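# Open the banded slide box's tray, leave other closed

## Task

Push the inner tray of the slide box marked with a coloured band outward until several centimetres of it stick out past its sleeve, and let it rest there on its own with the robot not holding it. The second slide box must stay close to its starting spot with its tray still closed.

## Robot and tools

Robot: two arms, left_arm and right_arm, each with 7 joints and a parallel gripper. The names are labels only and do not match the left or right side of any picture.

Frame: all reported hand poses share one world frame. The origin sits on the table surface midway between the arms, +x runs out across the table, +z is up, and left_arm is on the +y side. A hand pose is end_effector_position (metres) plus end_effector_quat_wxyz. That point lies between the finger pads when closed; the fingertips extend about 19 mm past it when closed and about 6 mm when fully open. The gripper's fingers point along its own +z and close along its own y. Printed positions may be off from the truth, more so at long reach.

execute_actions takes "actions", a list with zero or one entry, and an optional "pictures" boolean.
- Empty list: no command, just the current state plus pictures.
- Move: {"rows": [[18 numbers], ...], "steps": n}. n is 9 to 15 control steps of 1/30 s (15 if omitted); at most 15 rows, one per step, the last row repeated to fill the rest.
- Wait: {"steps": n} with n up to 300, counted from the previous result, no new command.
A refused call does nothing to the robot.

Each row is one list of 18 numbers for both arms, every number in [-1, 1], even if one arm stays idle: left_arm's 7 joints, left gripper position, left gripper speed, then the same 9 for right_arm. Joint order: waist, shoulder, upper arm roll, elbow, forearm roll, wrist pitch, wrist roll.

Joint numbers are offsets, not targets. They count from the joint angles in the latest result that listed them (before any such result, and for later calls within the same reply, from where the arm stands when the action begins), never from the previous row. A value of 1.0 equals 0.9985 rad for waist, shoulder, upper arm roll and elbow, and 0.8765 rad for forearm roll, wrist pitch and wrist roll. All zeros therefore pulls the arm back to the reference angles; it is not a hold. Stated joint ranges in rad: waist, upper arm roll, forearm roll and wrist roll -69.115 to 69.115; shoulder -2.250 to 2.250; elbow -2.580 to 2.580; wrist pitch -2.100 to 2.100. The true ends may differ by up to 0.013 rad. Asking more than 0.013 rad beyond a range end gets the call refused; asking past the real end is clipped there and reported as "joint sent to its limit" (possibly about an earlier action). Absence of that line does not prove more travel exists.

Gripper numbers are absolute. position: +1 fully open (85 mm), 0 about 41 mm, about -0.8 pads touch, -1 closes until blocked (grip force set by the arm, roughly 190-235 N per pad). speed: about 20 mm/s at -1, 85 at 0, 150 at +1. Resend the previous two numbers to leave a gripper alone; 0 is a real command. For a gentle grip, open, then close to just under the object's width. Fingers stay put until the position number changes by 0.01 or more, but may close further on their own if the object slips or is lost. Closing pushes the fingertips about 13 mm farther from the wrist, so keep clearance above surfaces. position_measured_pct is roughly 50 - 50 x actual position (0 = fully open); stopping below about 90 short of the target means something is held or blocking; near 90 means the pads met.

Motion: joints are speed and acceleration limited and move in sync. Each step the target is kept within 0.304 rad (first four joints) or 0.266 rad (last three) of the measured angle, and scaled back if it would put the hand over 70 mm from where it is. Large moves may still be unfinished when results arrive. Each result is taken 9 steps before the action ends; those steps run while you think. Arms keep heading to the last target while you think or wait, until everything is nearly still or a step is HELD.

Result lines: the state line (left_arm | right_arm poses); Joint positions and Joint velocities (rad, rad/s, per arm in joint order); joint torques in the same order (with per-unit offset, scale and noise); "joint command not followed" (clearance check altered joint targets; the rest of the row was applied); HELD (that step's row was wholly or partly not sent); TORQUE FAULT (a joint hit its load limit: waist, shoulder, upper arm roll, elbow 47.5 N m; forearm roll, wrist pitch, wrist roll 29.9 N m; the arm freezes 10 s and drops the rest of the call); MOTOR HOT from 60 °C, and OVER-TEMPERATURE FAULT at 75 °C, when that arm's motors go limp and it sags. Holding loads heats motors.

zoom_image: {"camera": name, "region": [x0, y0, x1, y1]} in pixels of that camera's latest image, origin top-left, at most 504x504. Cameras (all 504x504): cam_head_left, cam_head_right, cam_high, cam_low, cam_left_wrist, cam_right_wrist. Pictures come only with an empty action list or "pictures": true.

finished_scene: {"scene": the current scene's number}.

Avoid: knocking anything off the table, disturbing or opening the other box, arms colliding or pressing each other, hard shoves, slams, drops, and loads near joint limits. Brief external tugs or pushes may occur.

Each tool is called in YAML: its name, and indented under it one key for each argument.

## Session

I'll start by looking at the current state.

execute_actions:
  actions: []
  pictures: true

Scene clock: 0.00 s of 4290.00 s.
left_arm: end_effector_position=(+0.1424, +0.1559, +0.3548) position_measured_pct=0.0 end_effector_quat_wxyz=(-0.295, +0.837, -0.411, +0.208) | right_arm: end_effector_position=(+0.4868, -0.6465, +0.2460) position_measured_pct=0.0 end_effector_quat_wxyz=(-0.088, +0.986, +0.113, -0.082)
Joint positions: left_arm=[ 0.387 -0.408  1.095  2.046 -0.353  1.495 -1.109] | right_arm=[ 0.312  0.946  0.522  0.65  -0.404  1.85  -0.585]
Joint velocities: left_arm=[-0.001  0.001  0.    -0.     0.     0.     0.   ] | right_arm=[ 0.001 -0.001  0.     0.     0.    -0.     0.   ]
Joint torques (N m, as the joint torque sensors report them, + toward a larger angle): no reading

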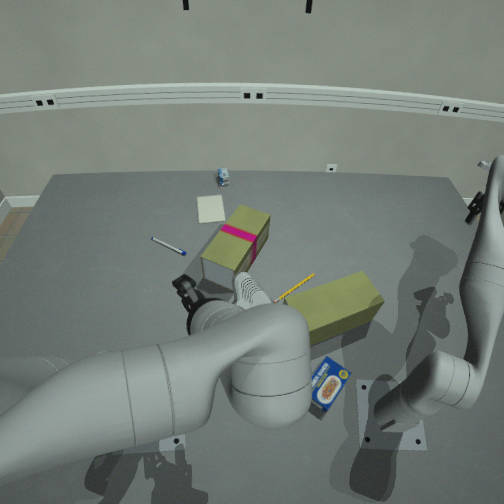

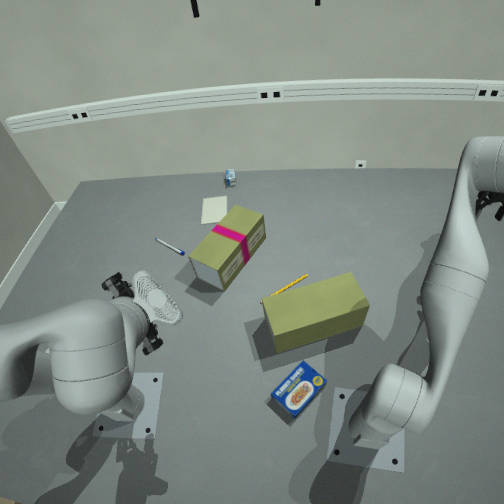

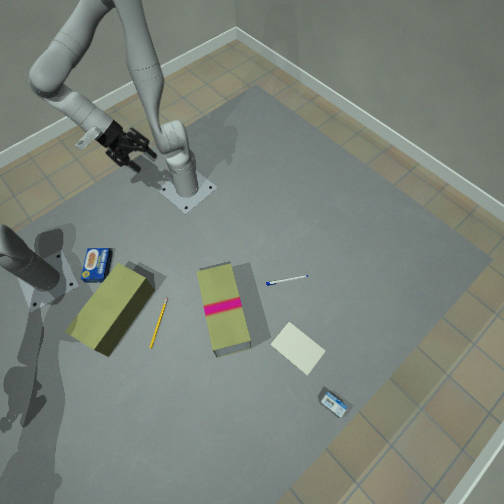

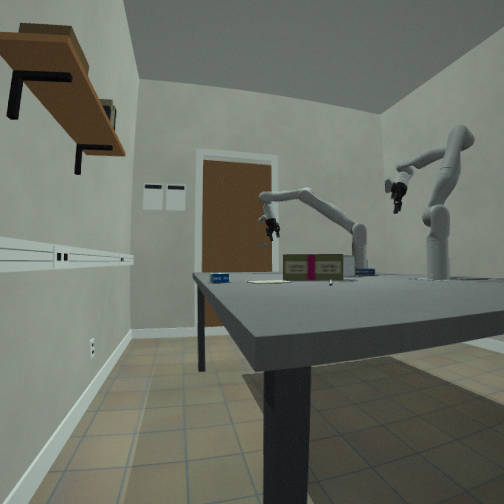

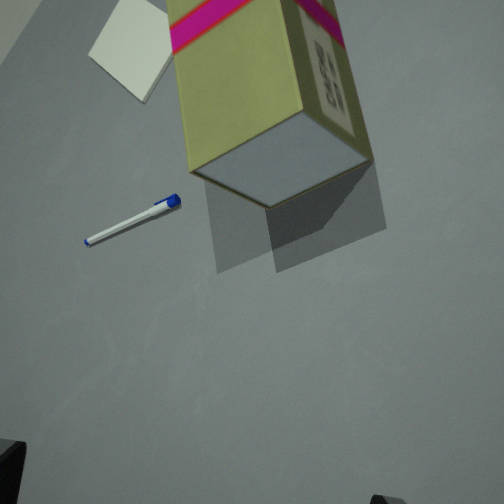

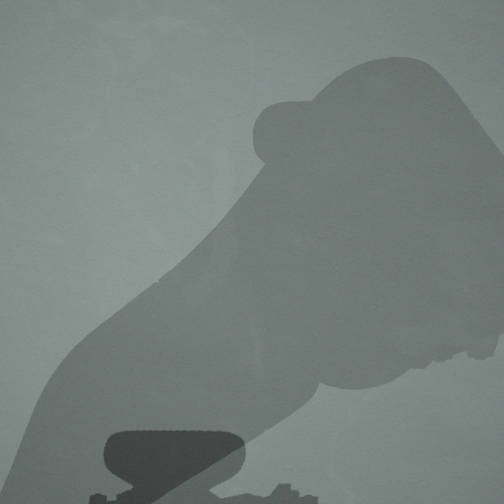

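zoom_image:
  camera: "cam_high"
  region: [40, 230, 340, 400]

zoom_image:
  camera: "cam_low"
  region: [240, 230, 400, 300]

zoom_image:
  camera: "cam_head_right"
  region: [160, 180, 400, 370]

zoom_image:
  camera: "cam_left_wrist"
  region: [100, 0, 450, 300]

Region (40, 230, 340, 400) of cam_high's 504x504 image, scaled by 1.680, with more detail than that image has; it fills the top 286 rows of this view, and the rest is white.

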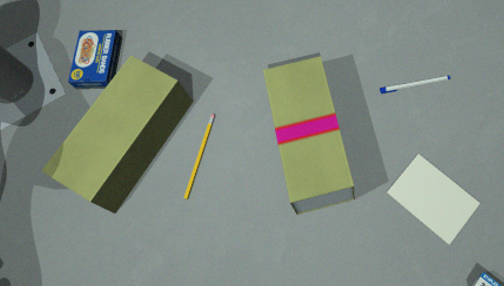

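Region (240, 230, 400, 300) of cam_low's 504x504 image, scaled by 3.150, with more detail than that image has; it fills the top 220 rows of this view, and the rest is white.

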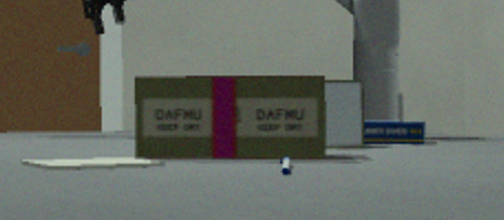

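Region (160, 180, 400, 370) of cam_head_right's 504x504 image, scaled by 2.100, with more detail than that image has; it fills the top 399 rows of this view, and the rest is white.

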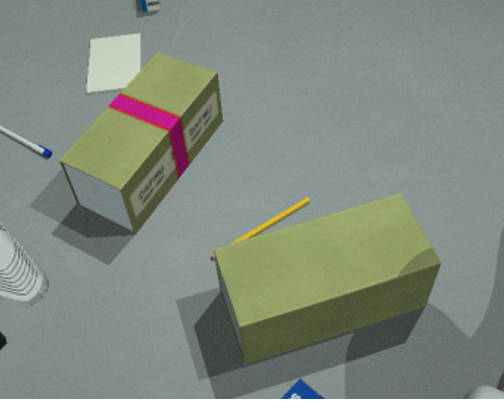

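Region (100, 0, 450, 300) of cam_left_wrist's 504x504 image, scaled by 1.440; it fills the top 432 rows of this view, and the rest is white.

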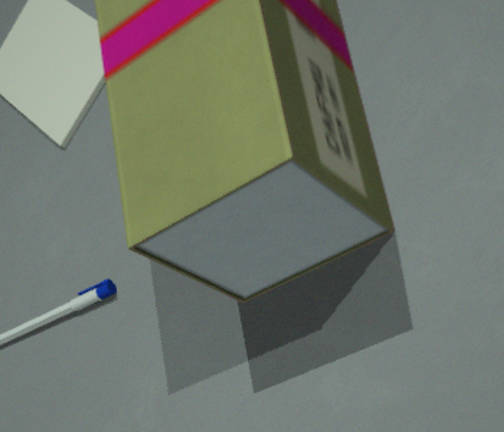

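zoom_image:
  camera: "cam_high"
  region: [185, 250, 285, 370]

zoom_image:
  camera: "cam_head_left"
  region: [150, 170, 400, 350]

Region (185, 250, 285, 370) of cam_high's 504x504 image, scaled by 4.200, with more detail than that image has.

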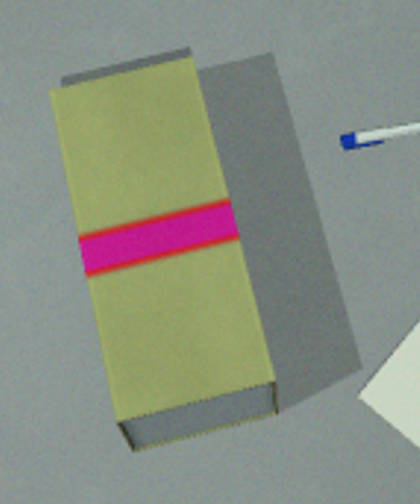

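Region (150, 170, 400, 350) of cam_head_left's 504x504 image, scaled by 2.016, with more detail than that image has; it fills the top 363 rows of this view, and the rest is white.

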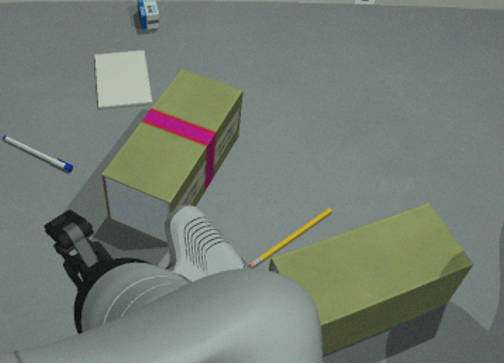

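execute_actions:
  actions:
    - {"rows": [[0.0375,0.380,-0.633,0.200,0.232,-1.0,-0.304,-1,0.5,-1.0,0.071,-0.484,-0.058,0.427,-0.336,-0.553,1,0]], "steps": 15}

Scene clock: 24.70 s of 4290.00 s.
left_arm: end_effector_position=(+0.1473, +0.1610, +0.3180) position_measured_pct=14.3 end_effector_quat_wxyz=(-0.263, +0.850, -0.437, +0.134) | right_arm: end_effector_position=(+0.5311, -0.6154, +0.2300) position_measured_pct=0.0 end_effector_quat_wxyz=(-0.057, +0.985, +0.141, -0.079)
Joint positions: left_arm=[ 0.4   -0.317  1.015  2.099 -0.299  1.423 -1.179] | right_arm=[ 0.233  0.964  0.45   0.637 -0.335  1.783 -0.652]
Joint velocities: left_arm=[ 0.112  0.94  -0.9    0.565  0.576 -0.789 -0.759] | right_arm=[-0.683  0.138 -0.709 -0.111  0.574 -0.575 -0.597]
Joint torques (N m, as the joint torque sensors report them, + toward a larger angle): left_arm=[-1.75  2.92 -2.57 -6.09 -2.1   0.8   0.22] | right_arm=[  1.61 -26.33   2.42  -7.46   0.54   0.77   0.09]
Steps of this call (steps 1 to 90: nothing new was sent; then 21.50 s passed at rest; steps 91 to 96: the first 6 steps of this action). Readings (joint positions | what the end effector reports):
91: left_arm=[0.387 -0.406 1.094 2.046 -0.352 1.494 -1.109] | right_arm=[0.311 0.947 0.521 0.650 -0.403 1.850 -0.586] | left_arm position_measured_pct=0.0 | right_arm position_measured_pct=0.0
92: left_arm=[0.389 -0.399 1.090 2.050 -0.349 1.490 -1.113] | right_arm=[0.305 0.948 0.518 0.649 -0.398 1.845 -0.590] | left_arm position_measured_pct=0.8 | right_arm position_measured_pct=0.0
94: left_arm=[0.393 -0.369 1.064 2.067 -0.331 1.466 -1.136] | right_arm=[0.278 0.954 0.494 0.644 -0.374 1.822 -0.613] | left_arm position_measured_pct=6.3 | right_arm position_measured_pct=0.0
96: the state above

execute_actions:
  actions:
    - {"steps": 12}

Scene clock: 25.10 s of 4290.00 s.
left_arm: end_effector_position=(+0.2109, +0.1379, +0.2172) position_measured_pct=63.5 end_effector_quat_wxyz=(-0.072, +0.928, -0.363, +0.040) | right_arm: end_effector_position=(+0.6434, -0.4454, +0.1975) position_measured_pct=0.0 end_effector_quat_wxyz=(-0.009, +0.972, +0.231, -0.049)
Joint positions: left_arm=[ 0.421 -0.06   0.542  2.232 -0.163  0.963 -1.358] | right_arm=[-0.031  0.997  0.209  0.609 -0.149  1.641 -0.879]
Joint velocities: left_arm=[ 0.015  0.199 -0.661  0.091  0.088 -1.215 -0.116] | right_arm=[-0.673  0.051 -0.425 -0.042  0.294 -0.213 -0.473]
Joint torques (N m, as the joint torque sensors report them, + toward a larger angle): left_arm=[ 0.07 -6.5  -0.13 -7.52 -0.56  0.5   0.08] | right_arm=[ -0.01 -26.48   1.05  -8.17   0.25   0.06   0.22]
Kept back: nothing.
Steps of this call (steps 1 to 9: the last 9 steps of your previous action; steps 10 to 12: the robot went on to your last target). Readings (joint positions | what the end effector reports):
1: left_arm=[0.403 -0.283 0.983 2.118 -0.280 1.395 -1.204] | right_arm=[0.211 0.968 0.427 0.633 -0.316 1.765 -0.672] | left_arm position_measured_pct=18.3 | right_arm position_measured_pct=0.0
2: left_arm=[0.406 -0.247 0.945 2.136 -0.261 1.361 -1.229] | right_arm=[0.188 0.972 0.404 0.630 -0.296 1.748 -0.691] | left_arm position_measured_pct=22.2 | right_arm position_measured_pct=0.0
4: left_arm=[0.411 -0.183 0.860 2.169 -0.227 1.288 -1.274] | right_arm=[0.144 0.979 0.360 0.624 -0.257 1.719 -0.730] | left_arm position_measured_pct=30.6 | right_arm position_measured_pct=0.0
8: left_arm=[0.418 -0.100 0.676 2.213 -0.182 1.126 -1.332] | right_arm=[0.058 0.989 0.275 0.616 -0.195 1.674 -0.807] | left_arm position_measured_pct=46.8 | right_arm position_measured_pct=0.0
12: the state above

execute_actions:
  actions:
    - {"rows": [[0.031,0.310,-0.543,0.140,0.186,-1.0,-0.243,-1,0.5,-0.736,0.026,-0.209,-0.022,0.170,-0.124,-0.261,1,0]], "steps": 15}

execute_actions:
  actions:
    - {"steps": 25}
  pictures: true

Scene clock: 25.77 s of 4290.00 s.
left_arm: end_effector_position=(+0.2853, +0.0818, +0.1893) position_measured_pct=91.7 end_effector_quat_wxyz=(+0.034, +0.938, -0.320, +0.132) | right_arm: end_effector_position=(+0.6523, -0.1111, +0.1837) position_measured_pct=0.0 end_effector_quat_wxyz=(+0.002, +0.910, +0.414, -0.015)
Joint positions: left_arm=[ 0.434  0.053  0.383  2.279 -0.109  0.546 -1.427] | right_arm=[-0.499  1.016  0.055  0.593 -0.041  1.562 -1.049]
Joint velocities: left_arm=[ 0.085  0.831 -0.913  0.367  0.434 -0.805 -0.57 ] | right_arm=[-0.712  0.021 -0.15  -0.018  0.11  -0.083 -0.158]
Joint torques (N m, as the joint torque sensors report them, + toward a larger angle): left_arm=[-1.62 -5.58 -1.05 -6.61 -0.68 -0.54  0.32] | right_arm=[ -0.56 -27.     0.34  -8.12   0.49   0.36   0.06]
Steps of this call (steps 1 to 14: the robot went on to your last target; steps 15 to 20: the first 6 steps of this action). Readings (joint positions | what the end effector reports):
15: left_arm=[0.424 -0.027 0.462 2.246 -0.149 0.617 -1.376] | right_arm=[-0.381 1.012 0.084 0.597 -0.062 1.578 -1.018] | left_arm position_measured_pct=91.7 | right_arm position_measured_pct=0.0
16: left_arm=[0.425 -0.021 0.458 2.248 -0.146 0.613 -1.379] | right_arm=[-0.405 1.013 0.079 0.596 -0.058 1.575 -1.024] | left_arm position_measured_pct=91.7 | right_arm position_measured_pct=0.0
18: left_arm=[0.429 0.007 0.432 2.259 -0.133 0.589 -1.396] | right_arm=[-0.452 1.015 0.066 0.595 -0.049 1.568 -1.038] | left_arm position_measured_pct=91.7 | right_arm position_measured_pct=0.0
20: the state above

Scene clock: 26.60 s of 4290.00 s.
left_arm: end_effector_position=(+0.3954, +0.1508, +0.1372) position_measured_pct=91.7 end_effector_quat_wxyz=(+0.038, +0.961, -0.172, +0.212) | right_arm: end_effector_position=(+0.5795, +0.0635, +0.1800) position_measured_pct=0.0 end_effector_quat_wxyz=(+0.000, +0.855, +0.519, -0.001)
Joint positions: left_arm=[ 0.451  0.249 -0.     2.372 -0.     0.087 -1.571] | right_arm=[-0.766  1.023  0.001  0.587 -0.     1.532 -1.107]
Joint velocities: left_arm=[ 0.001  0.002 -0.002 -0.001  0.     0.     0.   ] | right_arm=[-0.002  0.001 -0.    -0.     0.001  0.001  0.   ]
Joint torques (N m, as the joint torque sensors report them, + toward a larger angle): left_arm=[ -0.82 -11.05   0.62  -5.33  -0.06  -0.83  -0.06] | right_arm=[ -0.45 -26.85  -0.11  -8.73   0.33  -0.14   0.19]
Kept back: nothing.
Steps of this call (steps 1 to 9: the last 9 steps of your previous action; steps 10 to 25: the robot went on to your last target). Readings (joint positions | what the end effector reports):
1: left_arm=[0.437 0.081 0.349 2.292 -0.094 0.516 -1.446] | right_arm=[-0.523 1.017 0.050 0.593 -0.037 1.559 -1.055] | left_arm position_measured_pct=91.7 | right_arm position_measured_pct=0.0
2: left_arm=[0.439 0.105 0.311 2.304 -0.080 0.483 -1.465] | right_arm=[-0.547 1.018 0.046 0.592 -0.033 1.557 -1.060] | left_arm position_measured_pct=91.7 | right_arm position_measured_pct=0.0
4: left_arm=[0.442 0.144 0.233 2.323 -0.057 0.414 -1.495] | right_arm=[-0.594 1.019 0.036 0.591 -0.026 1.551 -1.070] | left_arm position_measured_pct=91.7 | right_arm position_measured_pct=0.0
8: left_arm=[0.447 0.201 0.101 2.351 -0.025 0.257 -1.538] | right_arm=[-0.689 1.022 0.016 0.589 -0.012 1.540 -1.091] | left_arm position_measured_pct=91.7 | right_arm position_measured_pct=0.0
25: the state above
camera_calibration (this result's frames):
cam_left_wrist: T_world_to_cam=[[-0.245431, -0.96283, 0.112795, 0.214076], [-0.881578, 0.173281, -0.439083, 0.444112], [0.403217, -0.207202, -0.891338, 0.147943], [0, 0, 0, 1]] pos_world=[0.384407, 0.159816, 0.302723]
cam_right_wrist: T_world_to_cam=[[0.863868, -0.502468, -0.0354674, -0.449177], [-0.503477, -0.859131, -0.0916829, 0.438106], [0.0155966, 0.0970589, -0.995156, 0.309486], [0, 0, 0, 1]] pos_world=[0.603779, 0.120655, 0.332223]

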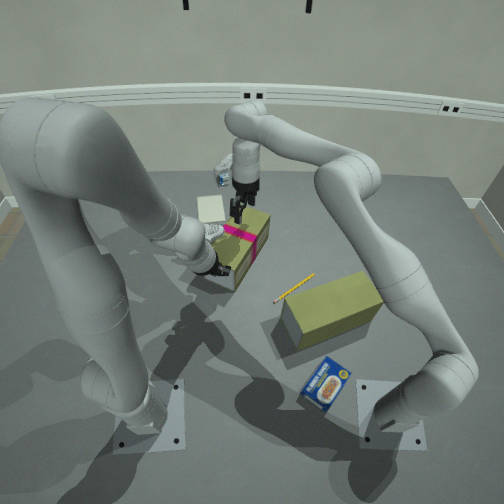

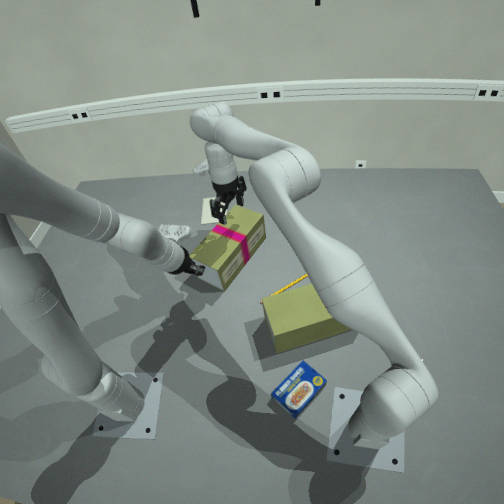

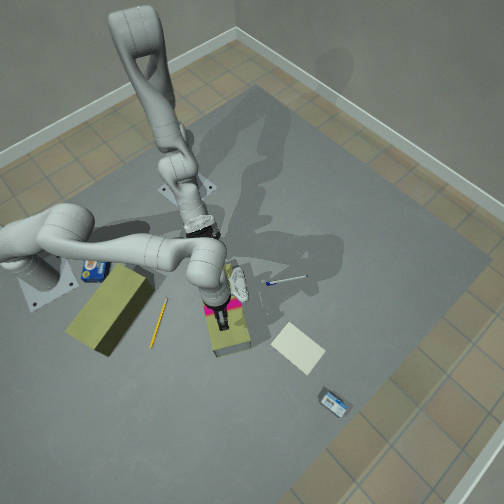

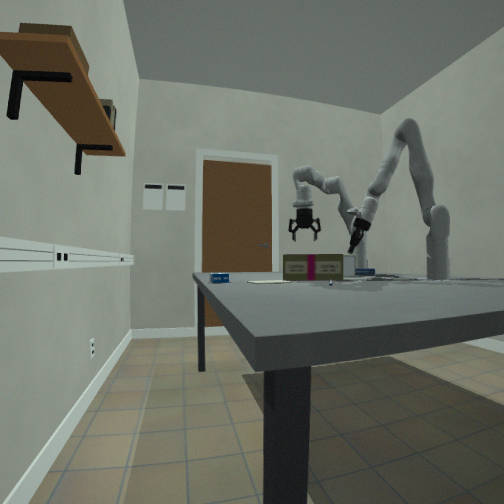

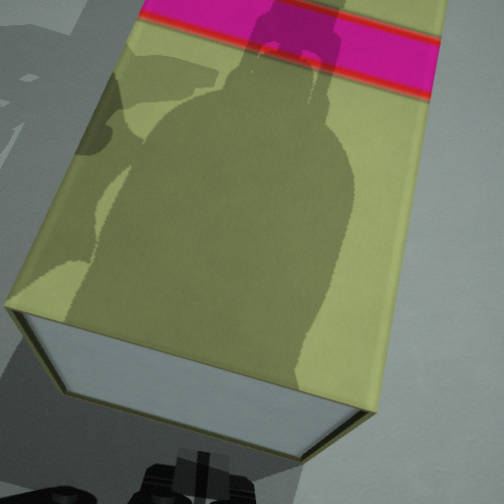

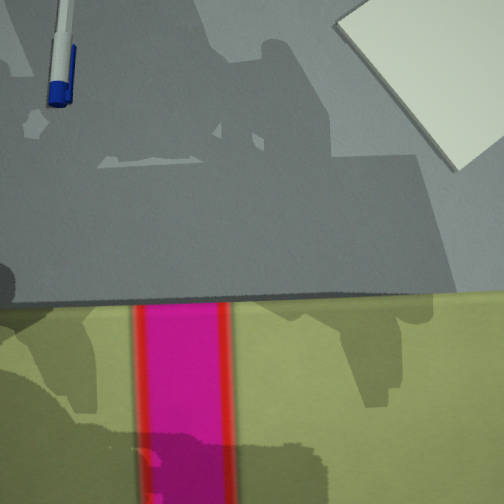

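execute_actions:
  actions:
    - {"rows": [[-0.016,0.271,0,0.086,0,-0.411,0,-1,0.5,0,0,0,0,0,0,0,1,0]], "steps": 15}

execute_actions:
  actions:
    - {"steps": 15}
  pictures: true

Scene clock: 30.23 s of 4290.00 s.
left_arm: end_effector_position=(+0.3907, +0.1547, +0.1055) position_measured_pct=91.7 end_effector_quat_wxyz=(+0.034, +0.965, -0.170, +0.195) | right_arm: end_effector_position=(+0.5795, +0.0635, +0.1800) position_measured_pct=0.0 end_effector_quat_wxyz=(+0.000, +0.855, +0.519, -0.001)
Joint positions: left_arm=[ 0.446  0.34  -0.     2.398 -0.     0.004 -1.571] | right_arm=[-0.766  1.023  0.001  0.587 -0.     1.532 -1.107]
Joint velocities: left_arm=[-0.054  0.927 -0.     0.288  0.001 -0.936  0.   ] | right_arm=[-0.001  0.001 -0.    -0.     0.     0.    -0.   ]
Joint torques (N m, as the joint torque sensors report them, + toward a larger angle): left_arm=[-0.27 -9.33 -0.11 -3.55 -0.41 -0.34  0.03] | right_arm=[ -0.16 -26.68  -0.03  -8.83   0.28  -0.19   0.11]
Steps of this call (steps 1 to 15: the robot went on to your last target; steps 16 to 90: nothing new was sent; then 0.43 s passed at rest; steps 91 to 96: the first 6 steps of this action). Readings (joint positions | what the end effector reports):
91: left_arm=[0.451 0.251 -0.000 2.372 -0.000 0.086 -1.571] | right_arm=[-0.766 1.023 0.001 0.587 -0.000 1.532 -1.107] | left_arm position_measured_pct=91.7 | right_arm position_measured_pct=0.0
92: left_arm=[0.451 0.258 -0.000 2.374 -0.000 0.081 -1.571] | right_arm=[-0.766 1.023 0.001 0.587 -0.000 1.532 -1.107] | left_arm position_measured_pct=91.7 | right_arm position_measured_pct=0.0
94: left_arm=[0.449 0.288 -0.000 2.382 -0.000 0.054 -1.571] | right_arm=[-0.766 1.023 0.001 0.587 -0.000 1.532 -1.107] | left_arm position_measured_pct=91.7 | right_arm position_measured_pct=0.0
96: the state above

Scene clock: 30.73 s of 4290.00 s.
left_arm: end_effector_position=(+0.3995, +0.1560, +0.0584) position_measured_pct=91.7 end_effector_quat_wxyz=(+0.037, +0.962, -0.164, +0.215) | right_arm: end_effector_position=(+0.5795, +0.0635, +0.1800) position_measured_pct=0.0 end_effector_quat_wxyz=(+0.000, +0.855, +0.519, -0.001)
Joint positions: left_arm=[ 0.436  0.518 -0.     2.458 -0.    -0.273 -1.571] | right_arm=[-0.766  1.023  0.001  0.587 -0.     1.532 -1.107]
Joint velocities: left_arm=[-0.001  0.016 -0.001  0.001 -0.001  0.     0.   ] | right_arm=[ 0.003  0.     0.     0.    -0.     0.001 -0.   ]
Joint torques (N m, as the joint torque sensors report them, + toward a larger angle): left_arm=[ -0.53 -13.63   0.2   -3.08  -0.34  -1.11   0.25] | right_arm=[ -0.19 -26.7   -0.22  -8.79   0.24  -0.14   0.11]
Kept back: nothing.
Steps of this call (steps 1 to 9: the last 9 steps of your previous action; steps 10 to 15: the robot went on to your last target). Readings (joint positions | what the end effector reports):
1: left_arm=[0.444 0.370 -0.000 2.408 -0.000 -0.030 -1.571] | right_arm=[-0.766 1.023 0.001 0.587 -0.000 1.532 -1.107] | left_arm position_measured_pct=91.7 | right_arm position_measured_pct=0.0
2: left_arm=[0.443 0.396 -0.000 2.418 -0.000 -0.069 -1.571] | right_arm=[-0.766 1.023 0.001 0.587 -0.000 1.532 -1.107] | left_arm position_measured_pct=91.7 | right_arm position_measured_pct=0.0
4: left_arm=[0.440 0.445 -0.000 2.434 -0.000 -0.149 -1.571] | right_arm=[-0.766 1.023 0.001 0.587 -0.000 1.532 -1.107] | left_arm position_measured_pct=91.7 | right_arm position_measured_pct=0.0
8: left_arm=[0.436 0.508 -0.000 2.456 -0.000 -0.263 -1.571] | right_arm=[-0.766 1.023 0.001 0.587 -0.000 1.532 -1.107] | left_arm position_measured_pct=91.7 | right_arm position_measured_pct=0.0
15: the state above
camera_calibration (this result's frames):
cam_left_wrist: T_world_to_cam=[[-0.230739, -0.966396, 0.113303, 0.223578], [-0.881889, 0.158504, -0.444015, 0.414926], [0.411135, -0.202372, -0.888827, 0.0731089], [0, 0, 0, 1]] pos_world=[0.387449, 0.165092, 0.223883]
cam_right_wrist: T_world_to_cam=[[0.863868, -0.502468, -0.0354663, -0.449178], [-0.503477, -0.859131, -0.0916838, 0.438106], [0.015598, 0.0970592, -0.995156, 0.309484], [0, 0, 0, 1]] pos_world=[0.603779, 0.120655, 0.332222]

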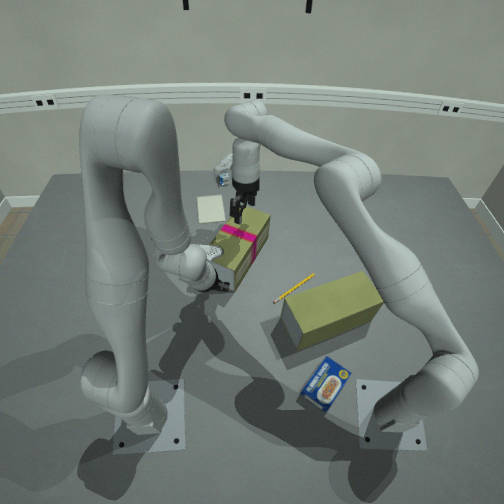

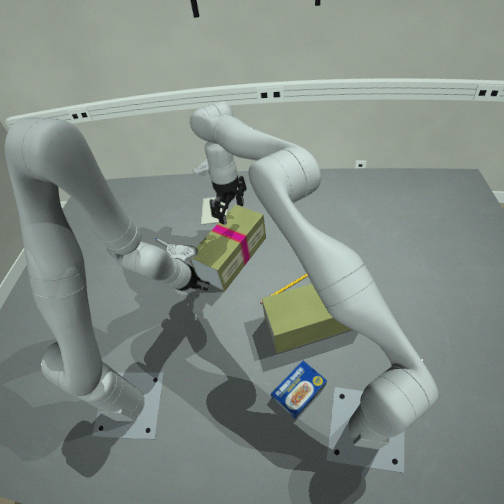

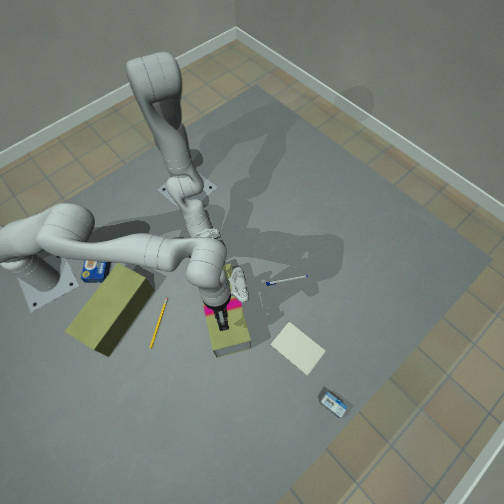

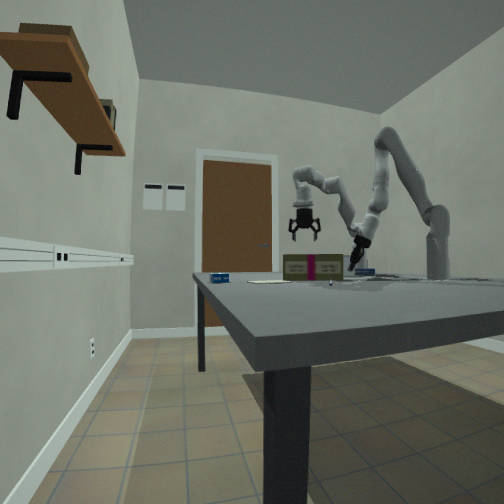

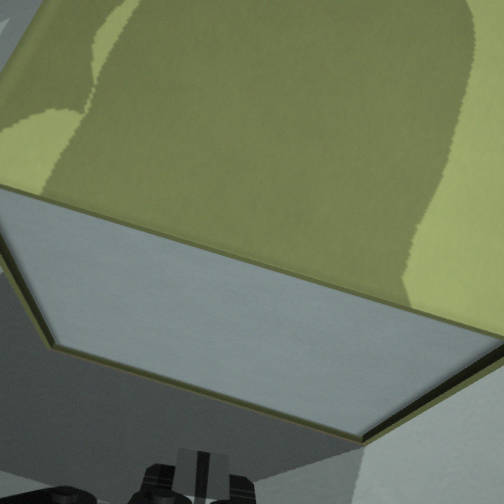

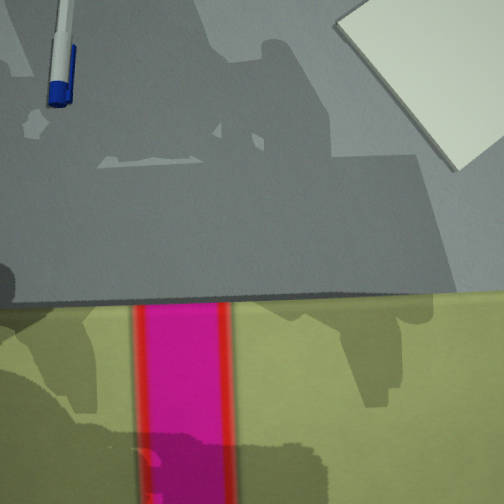

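execute_actions:
  actions:
    - {"rows": [[-0.002,0.062,0,0.0092,0,-0.196,0,-1,0.5,0,0,0,0,0,0,0,1,0]], "steps": 13}

execute_actions:
  actions:
    - {"rows": [[0.001,0.0078,0,0.0007,0,-0.022,0,-1,0.5,0,0,0,0,0,0,0,1,0],[0.002,0.0155,0,0.0014,0,-0.044,0,-1,0.5,0,0,0,0,0,0,0,1,0],[0.003,0.0233,0,0.0022,0,-0.067,0,-1,0.5,0,0,0,0,0,0,0,1,0],[0.004,0.0311,0,0.0029,0,-0.089,0,-1,0.5,0,0,0,0,0,0,0,1,0],[0.005,0.0389,0,0.0036,0,-0.111,0,-1,0.5,0,0,0,0,0,0,0,1,0],[0.005,0.0466,0,0.0043,0,-0.133,0,-1,0.5,0,0,0,0,0,0,0,1,0],[0.006,0.0544,0,0.005,0,-0.155,0,-1,0.5,0,0,0,0,0,0,0,1,0],[0.007,0.0622,0,0.0058,0,-0.177,0,-1,0.5,0,0,0,0,0,0,0,1,0],[0.008,0.0699,0,0.0065,0,-0.200,0,-1,0.5,0,0,0,0,0,0,0,1,0],[0.009,0.0777,0,0.0072,0,-0.222,0,-1,0.5,0,0,0,0,0,0,0,1,0]], "steps": 15}

execute_actions:
  actions:
    - {"steps": 12}
  pictures: true

Scene clock: 33.87 s of 4290.00 s.
left_arm: end_effector_position=(+0.4076, +0.1534, +0.0549) position_measured_pct=91.7 end_effector_quat_wxyz=(+0.039, +0.959, -0.163, +0.229) | right_arm: end_effector_position=(+0.5795, +0.0635, +0.1800) position_measured_pct=0.0 end_effector_quat_wxyz=(+0.000, +0.855, +0.519, -0.001)
Joint positions: left_arm=[ 0.435  0.547 -0.     2.462 -0.    -0.336 -1.571] | right_arm=[-0.766  1.023  0.001  0.587 -0.     1.532 -1.107]
Joint velocities: left_arm=[-0.013  0.403 -0.     0.062  0.    -1.074 -0.   ] | right_arm=[-0.001  0.001  0.     0.     0.     0.001 -0.   ]
Joint torques (N m, as the joint torque sensors report them, + toward a larger angle): left_arm=[ -0.69 -12.49   0.33  -3.88  -0.15  -1.74  -0.12] | right_arm=[ -0.21 -26.76  -0.04  -8.88   0.29  -0.15   0.08]
Steps of this call (steps 1 to 15: the robot went on to your last target; steps 16 to 90: nothing new was sent; steps 91 to 94: the first 4 steps of this action). Readings (joint positions | what the end effector reports):
91: left_arm=[0.435 0.521 -0.000 2.458 -0.000 -0.275 -1.571] | right_arm=[-0.766 1.023 0.001 0.587 -0.000 1.532 -1.107] | left_arm position_measured_pct=91.7 | right_arm position_measured_pct=0.0
92: left_arm=[0.435 0.526 -0.000 2.459 -0.000 -0.285 -1.571] | right_arm=[-0.766 1.023 0.001 0.587 -0.000 1.532 -1.107] | left_arm position_measured_pct=91.7 | right_arm position_measured_pct=0.0
94: the state above

Scene clock: 34.37 s of 4290.00 s.
left_arm: end_effector_position=(+0.4353, +0.1425, +0.0549) position_measured_pct=91.7 end_effector_quat_wxyz=(+0.048, +0.944, -0.162, +0.282) | right_arm: end_effector_position=(+0.5795, +0.0635, +0.1800) position_measured_pct=0.0 end_effector_quat_wxyz=(+0.000, +0.855, +0.519, -0.001)
Joint positions: left_arm=[ 0.438  0.613 -0.     2.472 -0.    -0.523 -1.571] | right_arm=[-0.766  1.023  0.001  0.587 -0.     1.532 -1.107]
Joint velocities: left_arm=[ 0.019  0.219  0.002  0.019 -0.002 -0.563  0.001] | right_arm=[-0.     0.001 -0.    -0.    -0.    -0.001  0.   ]
Joint torques (N m, as the joint torque sensors report them, + toward a larger angle): left_arm=[ -0.59 -14.55   0.05  -3.    -0.33  -1.75   0.06] | right_arm=[ -0.25 -26.78  -0.01  -8.77   0.3   -0.13   0.1 ]
Steps of this call (steps 1 to 9: the last 9 steps of your previous action; steps 10 to 15: the first 6 steps of this action, its rows measured from where the robot was after step 9). Readings (joint positions | what the end effector reports):
9: left_arm=[0.434 0.579 -0.000 2.467 -0.000 -0.445 -1.571] | right_arm=[-0.766 1.023 0.001 0.587 -0.000 1.532 -1.107] | left_arm position_measured_pct=91.7 | right_arm position_measured_pct=0.0
10: left_arm=[0.434 0.580 -0.000 2.467 -0.000 -0.447 -1.571] | right_arm=[-0.766 1.023 0.001 0.587 -0.000 1.532 -1.107] | left_arm position_measured_pct=91.7 | right_arm position_measured_pct=0.0
11: left_arm=[0.434 0.585 -0.000 2.468 0.000 -0.456 -1.571] | right_arm=[-0.766 1.023 0.001 0.587 -0.000 1.532 -1.107] | left_arm position_measured_pct=91.7 | right_arm position_measured_pct=0.0
13: left_arm=[0.436 0.598 -0.000 2.470 0.000 -0.487 -1.571] | right_arm=[-0.766 1.023 0.001 0.587 -0.000 1.532 -1.107] | left_arm position_measured_pct=91.7 | right_arm position_measured_pct=0.0
15: the state above

Scene clock: 34.77 s of 4290.00 s.
left_arm: end_effector_position=(+0.4512, +0.1346, +0.0562) position_measured_pct=91.7 end_effector_quat_wxyz=(+0.055, +0.934, -0.163, +0.315) | right_arm: end_effector_position=(+0.5795, +0.0635, +0.1800) position_measured_pct=0.0 end_effector_quat_wxyz=(+0.000, +0.855, +0.519, -0.001)
Joint positions: left_arm=[ 0.442  0.656 -0.     2.475  0.    -0.639 -1.571] | right_arm=[-0.766  1.023  0.001  0.587 -0.     1.532 -1.107]
Joint velocities: left_arm=[ 0.002  0.009  0.    -0.002 -0.    -0.002 -0.   ] | right_arm=[ 0.002 -0.    -0.    -0.     0.     0.001 -0.   ]
Joint torques (N m, as the joint torque sensors report them, + toward a larger angle): left_arm=[ -0.77 -15.07   0.26  -1.86  -0.61  -1.48   0.23] | right_arm=[ -0.19 -26.76  -0.11  -8.64   0.32  -0.18   0.15]
Kept back: nothing.
Steps of this call (steps 1 to 9: the last 9 steps of your previous action; steps 10 to 12: the robot went on to your last target). Readings (joint positions | what the end effector reports):
1: left_arm=[0.438 0.620 -0.000 2.472 -0.000 -0.542 -1.571] | right_arm=[-0.766 1.023 0.001 0.587 -0.000 1.532 -1.107] | left_arm position_measured_pct=91.7 | right_arm position_measured_pct=0.0
2: left_arm=[0.439 0.627 -0.000 2.473 -0.000 -0.562 -1.571] | right_arm=[-0.766 1.023 0.001 0.587 -0.000 1.532 -1.107] | left_arm position_measured_pct=91.7 | right_arm position_measured_pct=0.0
4: left_arm=[0.441 0.642 -0.000 2.474 0.000 -0.600 -1.571] | right_arm=[-0.766 1.023 0.001 0.587 -0.000 1.532 -1.107] | left_arm position_measured_pct=91.7 | right_arm position_measured_pct=0.0
8: left_arm=[0.442 0.654 -0.000 2.475 -0.000 -0.638 -1.571] | right_arm=[-0.766 1.023 0.001 0.587 -0.000 1.532 -1.107] | left_arm position_measured_pct=91.7 | right_arm position_measured_pct=0.0
12: the state above
camera_calibration (this result's frames):
cam_left_wrist: T_world_to_cam=[[-0.261844, -0.956002, 0.132282, 0.226671], [-0.774547, 0.126389, -0.61976, 0.428626], [0.575773, -0.264739, -0.773562, -0.0268449], [0, 0, 0, 1]] pos_world=[0.4068, 0.155417, 0.214895]
cam_right_wrist: T_world_to_cam=[[0.863868, -0.502468, -0.0354649, -0.449179], [-0.503476, -0.85913, -0.0916867, 0.438108], [0.0156006, 0.097061, -0.995156, 0.309481], [0, 0, 0, 1]] pos_world=[0.60378, 0.120656, 0.332221]

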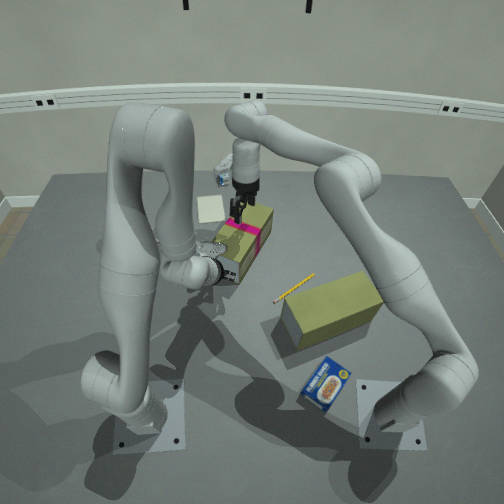

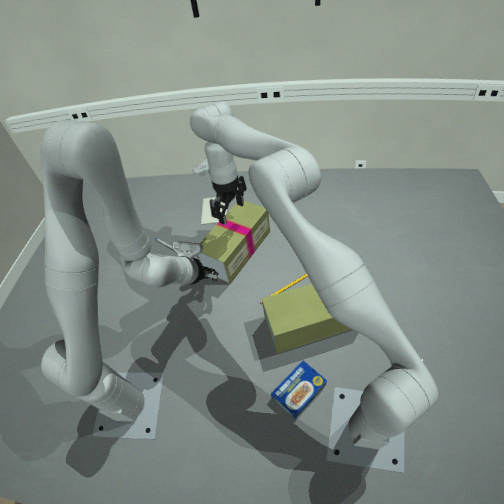

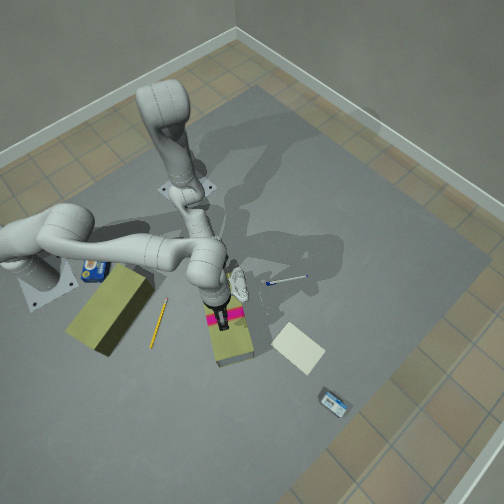

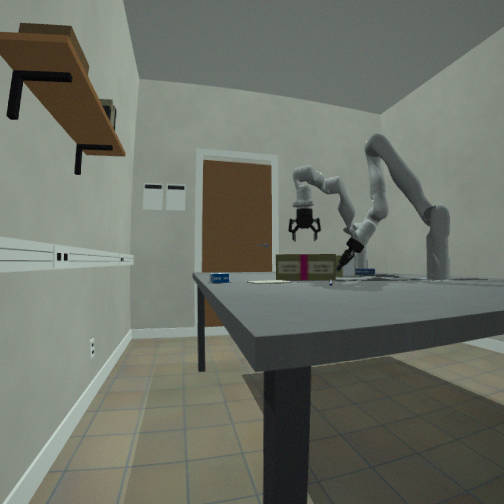

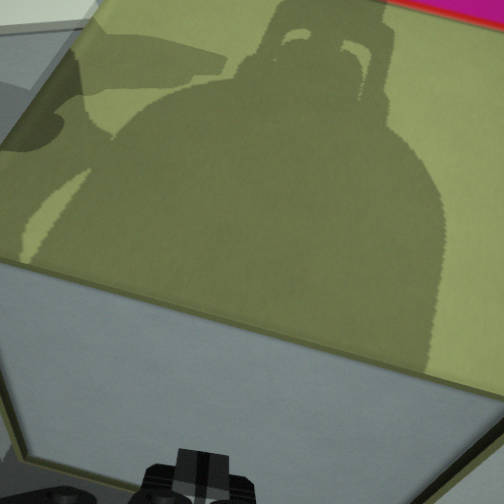

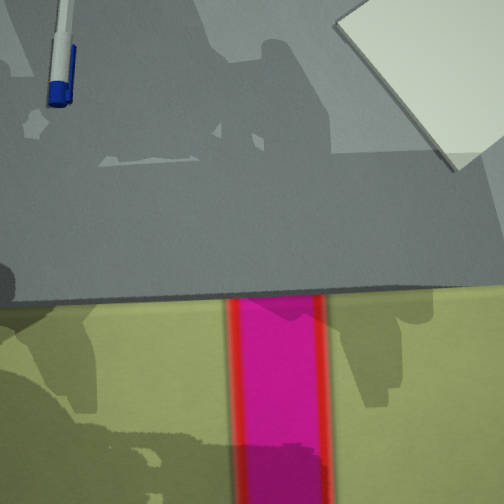

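execute_actions:
  actions:
    - {"rows": [[0.001,0.015,0,0,0,-0.037,0,-1,0.5,0.003,0.010,0,-0.010,0,0.001,0.002,1,0],[0.002,0.030,0,0,0,-0.073,0,-1,0.5,0.007,0.019,0,-0.021,0,0.002,0.004,1,0],[0.003,0.045,0,-0.001,0,-0.110,0,-1,0.5,0.010,0.029,0,-0.031,0,0.002,0.006,1,0],[0.005,0.060,0,-0.001,0,-0.146,0,-1,0.5,0.014,0.039,0,-0.042,0,0.003,0.008,1,0],[0.006,0.075,0,-0.001,0,-0.183,0,-1,0.5,0.017,0.048,0,-0.052,0,0.004,0.010,1,0],[0.007,0.090,0,-0.002,0,-0.219,0,-1,0.5,0.020,0.058,0,-0.062,0,0.005,0.012,1,0],[0.008,0.106,0,-0.002,0,-0.256,0,-1,0.5,0.024,0.068,0,-0.073,0,0.006,0.014,1,0],[0.009,0.121,0,-0.002,0,-0.292,0,-1,0.5,0.027,0.077,0,-0.083,0,0.007,0.016,1,0],[0.010,0.136,0,-0.002,0,-0.329,0,-1,0.5,0.031,0.087,0,-0.094,0,0.008,0.018,1,0],[0.012,0.151,0,-0.003,0,-0.365,0,-1,0.5,0.034,0.097,0,-0.104,0,0.008,0.020,1,0],[0.013,0.166,0,-0.003,0,-0.402,0,-1,0.5,0.038,0.106,0,-0.115,0,0.009,0.022,1,0],[0.014,0.181,0,-0.003,0,-0.439,0,-1,0.5,0.041,0.116,0,-0.125,0,0.010,0.024,1,0]], "steps": 15}

execute_actions:
  actions:
    - {"steps": 18}
  pictures: true

Scene clock: 37.83 s of 4290.00 s.
left_arm: end_effector_position=(+0.4635, +0.1281, +0.0519) position_measured_pct=91.7 end_effector_quat_wxyz=(+0.060, +0.924, -0.163, +0.340) | right_arm: end_effector_position=(+0.5916, +0.0605, +0.1657) position_measured_pct=0.0 end_effector_quat_wxyz=(+0.000, +0.856, +0.516, -0.001)
Joint positions: left_arm=[ 0.447  0.714 -0.001  2.476  0.    -0.754 -1.571] | right_arm=[-0.751  1.064  0.001  0.544 -0.     1.535 -1.1  ]
Joint velocities: left_arm=[ 0.032  0.403  0.002 -0.015 -0.001 -0.904 -0.001] | right_arm=[ 0.094  0.268  0.005 -0.293  0.003  0.022  0.051]
Joint torques (N m, as the joint torque sensors report them, + toward a larger angle): left_arm=[ -0.81 -15.6    0.71  -2.83  -0.38  -2.41  -0.15] | right_arm=[ -0.6  -27.53  -0.25  -8.91   0.96  -0.45  -0.13]
Steps of this call (steps 1 to 30: the robot went on to your last target; steps 31 to 86: nothing new was sent; steps 87 to 92: the first 6 steps of this action). Readings (joint positions | what the end effector reports):
87: left_arm=[0.443 0.658 -0.000 2.475 0.000 -0.641 -1.571] | right_arm=[-0.765 1.025 0.001 0.586 -0.000 1.532 -1.107] | left_arm position_measured_pct=91.7 | right_arm position_measured_pct=0.0
88: left_arm=[0.443 0.664 -0.000 2.475 0.000 -0.651 -1.571] | right_arm=[-0.763 1.031 0.000 0.580 -0.001 1.533 -1.106] | left_arm position_measured_pct=91.7 | right_arm position_measured_pct=0.0
90: left_arm=[0.445 0.688 -0.001 2.477 0.000 -0.696 -1.571] | right_arm=[-0.758 1.047 0.000 0.563 -0.000 1.534 -1.104] | left_arm position_measured_pct=91.7 | right_arm position_measured_pct=0.0
92: the state above

Scene clock: 38.43 s of 4290.00 s.
left_arm: end_effector_position=(+0.4928, +0.1123, +0.0533) position_measured_pct=91.7 end_effector_quat_wxyz=(+0.074, +0.895, -0.162, +0.409) | right_arm: end_effector_position=(+0.6136, +0.0531, +0.1400) position_measured_pct=0.0 end_effector_quat_wxyz=(+0.000, +0.860, +0.511, -0.000)
Joint positions: left_arm=[ 0.456  0.836 -0.     2.472 -0.    -1.024 -1.571] | right_arm=[-0.725  1.139  0.001  0.463 -0.     1.541 -1.086]
Joint velocities: left_arm=[ 0.002  0.004 -0.    -0.    -0.    -0.     0.   ] | right_arm=[ 0.002  0.003  0.    -0.001 -0.    -0.002  0.001]
Joint torques (N m, as the joint torque sensors report them, + toward a larger angle): left_arm=[ -0.39 -16.33   0.43  -0.92  -0.32  -2.09  -0.06] | right_arm=[ -0.26 -27.59  -0.18  -8.77   0.37  -0.18   0.11]
Kept back: nothing.
Steps of this call (steps 1 to 9: the last 9 steps of your previous action; steps 10 to 18: the robot went on to your last target). Readings (joint positions | what the end effector reports):
1: left_arm=[0.448 0.728 -0.000 2.475 0.000 -0.785 -1.571] | right_arm=[-0.748 1.073 0.001 0.534 -0.000 1.536 -1.099] | left_arm position_measured_pct=91.7 | right_arm position_measured_pct=0.0
2: left_arm=[0.449 0.742 -0.000 2.475 0.000 -0.816 -1.571] | right_arm=[-0.745 1.083 0.001 0.524 -0.000 1.537 -1.097] | left_arm position_measured_pct=91.7 | right_arm position_measured_pct=0.0
4: left_arm=[0.451 0.771 -0.000 2.474 0.000 -0.879 -1.571] | right_arm=[-0.738 1.101 0.001 0.504 -0.000 1.538 -1.093] | left_arm position_measured_pct=91.7 | right_arm position_measured_pct=0.0
8: left_arm=[0.455 0.824 -0.000 2.473 0.000 -0.998 -1.571] | right_arm=[-0.726 1.135 0.001 0.468 0.000 1.540 -1.087] | left_arm position_measured_pct=91.7 | right_arm position_measured_pct=0.0
18: the state above
camera_calibration (this result's frames):
cam_left_wrist: T_world_to_cam=[[-0.302302, -0.942088, 0.145205, 0.234322], [-0.637555, 0.0865906, -0.765523, 0.406669], [0.708616, -0.323996, -0.626809, -0.125624], [0, 0, 0, 1]] pos_world=[0.419129, 0.144836, 0.198548]
cam_right_wrist: T_world_to_cam=[[0.853773, -0.51945, -0.0352664, -0.478186], [-0.520338, -0.848983, -0.0920631, 0.45257], [0.0178816, 0.0969515, -0.995128, 0.268755], [0, 0, 0, 1]] pos_world=[0.638946, 0.109775, 0.292247]

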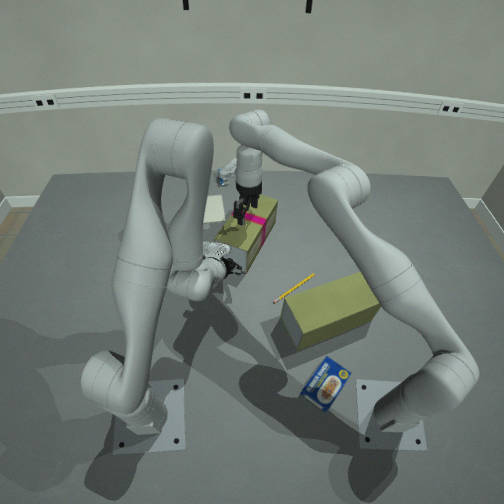

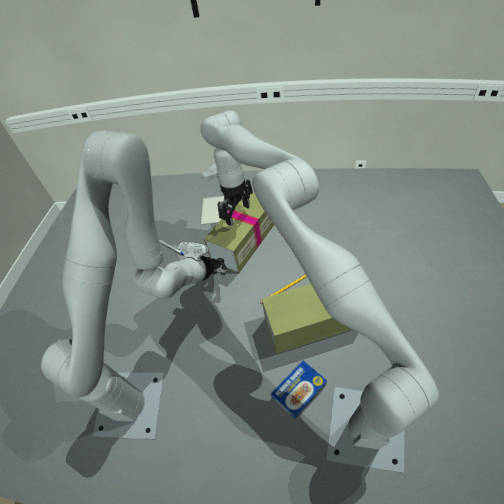

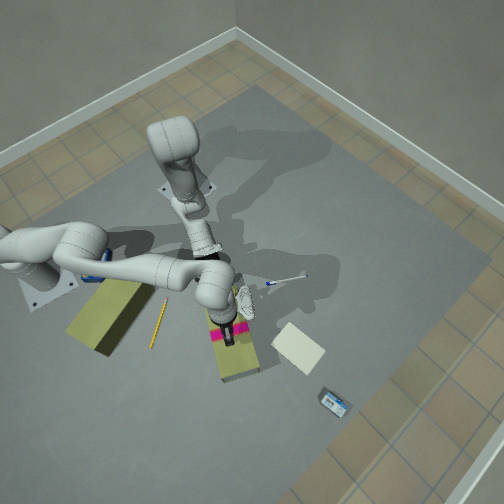

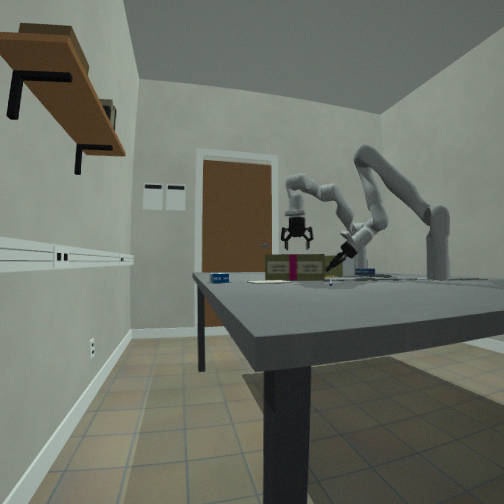

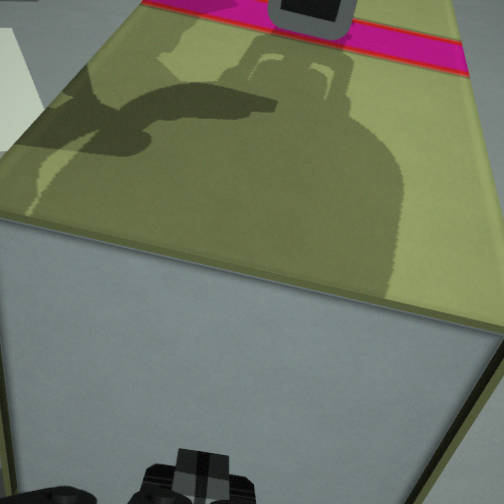

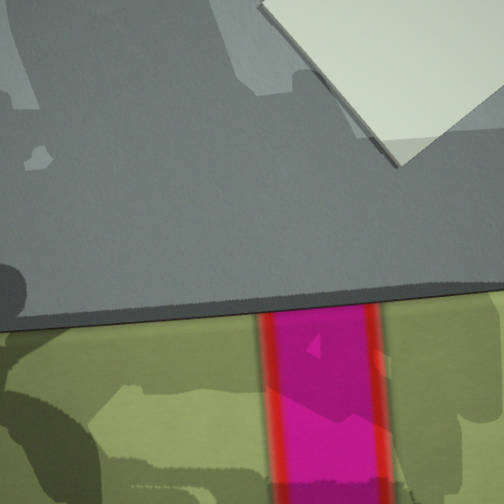

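execute_actions:
  actions:
    - {"rows": [[0,0,0,0,0,0,0,-1,0.5,0,0.001,0,0.011,0,-0.015,0,1,0],[0,0,0,0,0,0,0,-1,0.5,0,0.003,0,0.022,0,-0.029,0,1,0],[0,0,0,0,0,0,0,-1,0.5,0,0.004,0,0.034,0,-0.044,0,1,0],[0,0,0,0,0,0,0,-1,0.5,0,0.005,0,0.045,0,-0.059,0,1,0],[0,0,0,0,0,0,0,-1,0.5,0,0.007,0,0.056,0,-0.0735,0,1,0]], "steps": 15}

execute_actions:
  actions:
    - {"steps": 12}

Scene clock: 39.57 s of 4290.00 s.
left_arm: end_effector_position=(+0.4928, +0.1123, +0.0533) position_measured_pct=91.7 end_effector_quat_wxyz=(+0.074, +0.895, -0.162, +0.409) | right_arm: end_effector_position=(+0.6141, +0.0534, +0.1228) position_measured_pct=0.0 end_effector_quat_wxyz=(+0.000, +0.860, +0.511, +0.001)
Joint positions: left_arm=[ 0.456  0.836 -0.     2.472 -0.    -1.024 -1.571] | right_arm=[-0.725  1.144  0.001  0.507 -0.     1.49  -1.086]
Joint velocities: left_arm=[-0.002  0.001  0.001 -0.     0.     0.    -0.001] | right_arm=[ 0.002  0.05  -0.     0.263  0.001 -0.312 -0.   ]
Joint torques (N m, as the joint torque sensors report them, + toward a larger angle): left_arm=[ -0.81 -16.49   0.13  -0.9   -0.4   -2.25  -0.12] | right_arm=[ -0.29 -27.72  -0.21  -8.44   0.3    0.34   0.17]
Steps of this call (steps 1 to 15: the robot went on to your last target; steps 16 to 28: nothing new was sent; steps 29 to 34: the first 6 steps of this action). Readings (joint positions | what the end effector reports):
29: left_arm=[0.456 0.836 -0.000 2.472 -0.000 -1.024 -1.571] | right_arm=[-0.725 1.139 0.001 0.464 -0.000 1.540 -1.086] | left_arm position_measured_pct=91.7 | right_arm position_measured_pct=0.0
30: left_arm=[0.456 0.836 -0.000 2.472 0.000 -1.024 -1.571] | right_arm=[-0.725 1.139 0.001 0.469 -0.000 1.534 -1.086] | left_arm position_measured_pct=91.7 | right_arm position_measured_pct=0.0
32: left_arm=[0.456 0.836 -0.000 2.472 0.000 -1.024 -1.571] | right_arm=[-0.725 1.141 0.001 0.487 -0.000 1.513 -1.086] | left_arm position_measured_pct=91.7 | right_arm position_measured_pct=0.0
34: the state above

Scene clock: 39.97 s of 4290.00 s.
left_arm: end_effector_position=(+0.4928, +0.1123, +0.0533) position_measured_pct=91.7 end_effector_quat_wxyz=(+0.074, +0.895, -0.162, +0.409) | right_arm: end_effector_position=(+0.6148, +0.0534, +0.1193) position_measured_pct=0.0 end_effector_quat_wxyz=(+0.000, +0.860, +0.511, +0.002)
Joint positions: left_arm=[ 0.456  0.836 -0.     2.472 -0.    -1.024 -1.571] | right_arm=[-0.724  1.144  0.001  0.517 -0.     1.476 -1.086]
Joint velocities: left_arm=[-0.001 -0.001 -0.001  0.     0.     0.     0.   ] | right_arm=[ 0.001 -0.001  0.     0.    -0.001  0.    -0.   ]
Joint torques (N m, as the joint torque sensors report them, + toward a larger angle): left_arm=[ -0.66 -16.23   0.64  -0.9   -0.46  -2.16   0.02] | right_arm=[ -0.53 -26.3   -0.2   -7.87   0.16  -0.11   0.08]
Kept back: nothing.
Steps of this call (steps 1 to 9: the last 9 steps of your previous action; steps 10 to 12: the robot went on to your last target). Readings (joint positions | what the end effector reports):
1: left_arm=[0.456 0.836 -0.000 2.472 -0.000 -1.024 -1.571] | right_arm=[-0.725 1.145 0.001 0.514 -0.000 1.482 -1.086] | left_arm position_measured_pct=91.7 | right_arm position_measured_pct=0.0
2: left_arm=[0.456 0.836 -0.000 2.472 -0.000 -1.024 -1.571] | right_arm=[-0.724 1.144 0.001 0.516 -0.000 1.478 -1.086] | left_arm position_measured_pct=91.7 | right_arm position_measured_pct=0.0
4: left_arm=[0.456 0.836 -0.000 2.472 -0.000 -1.024 -1.571] | right_arm=[-0.724 1.144 0.001 0.517 -0.000 1.477 -1.086] | left_arm position_measured_pct=91.7 | right_arm position_measured_pct=0.0
8: left_arm=[0.456 0.836 -0.000 2.472 -0.000 -1.024 -1.571] | right_arm=[-0.724 1.144 0.001 0.517 -0.000 1.476 -1.086] | left_arm position_measured_pct=91.7 | right_arm position_measured_pct=0.0
12: the state above


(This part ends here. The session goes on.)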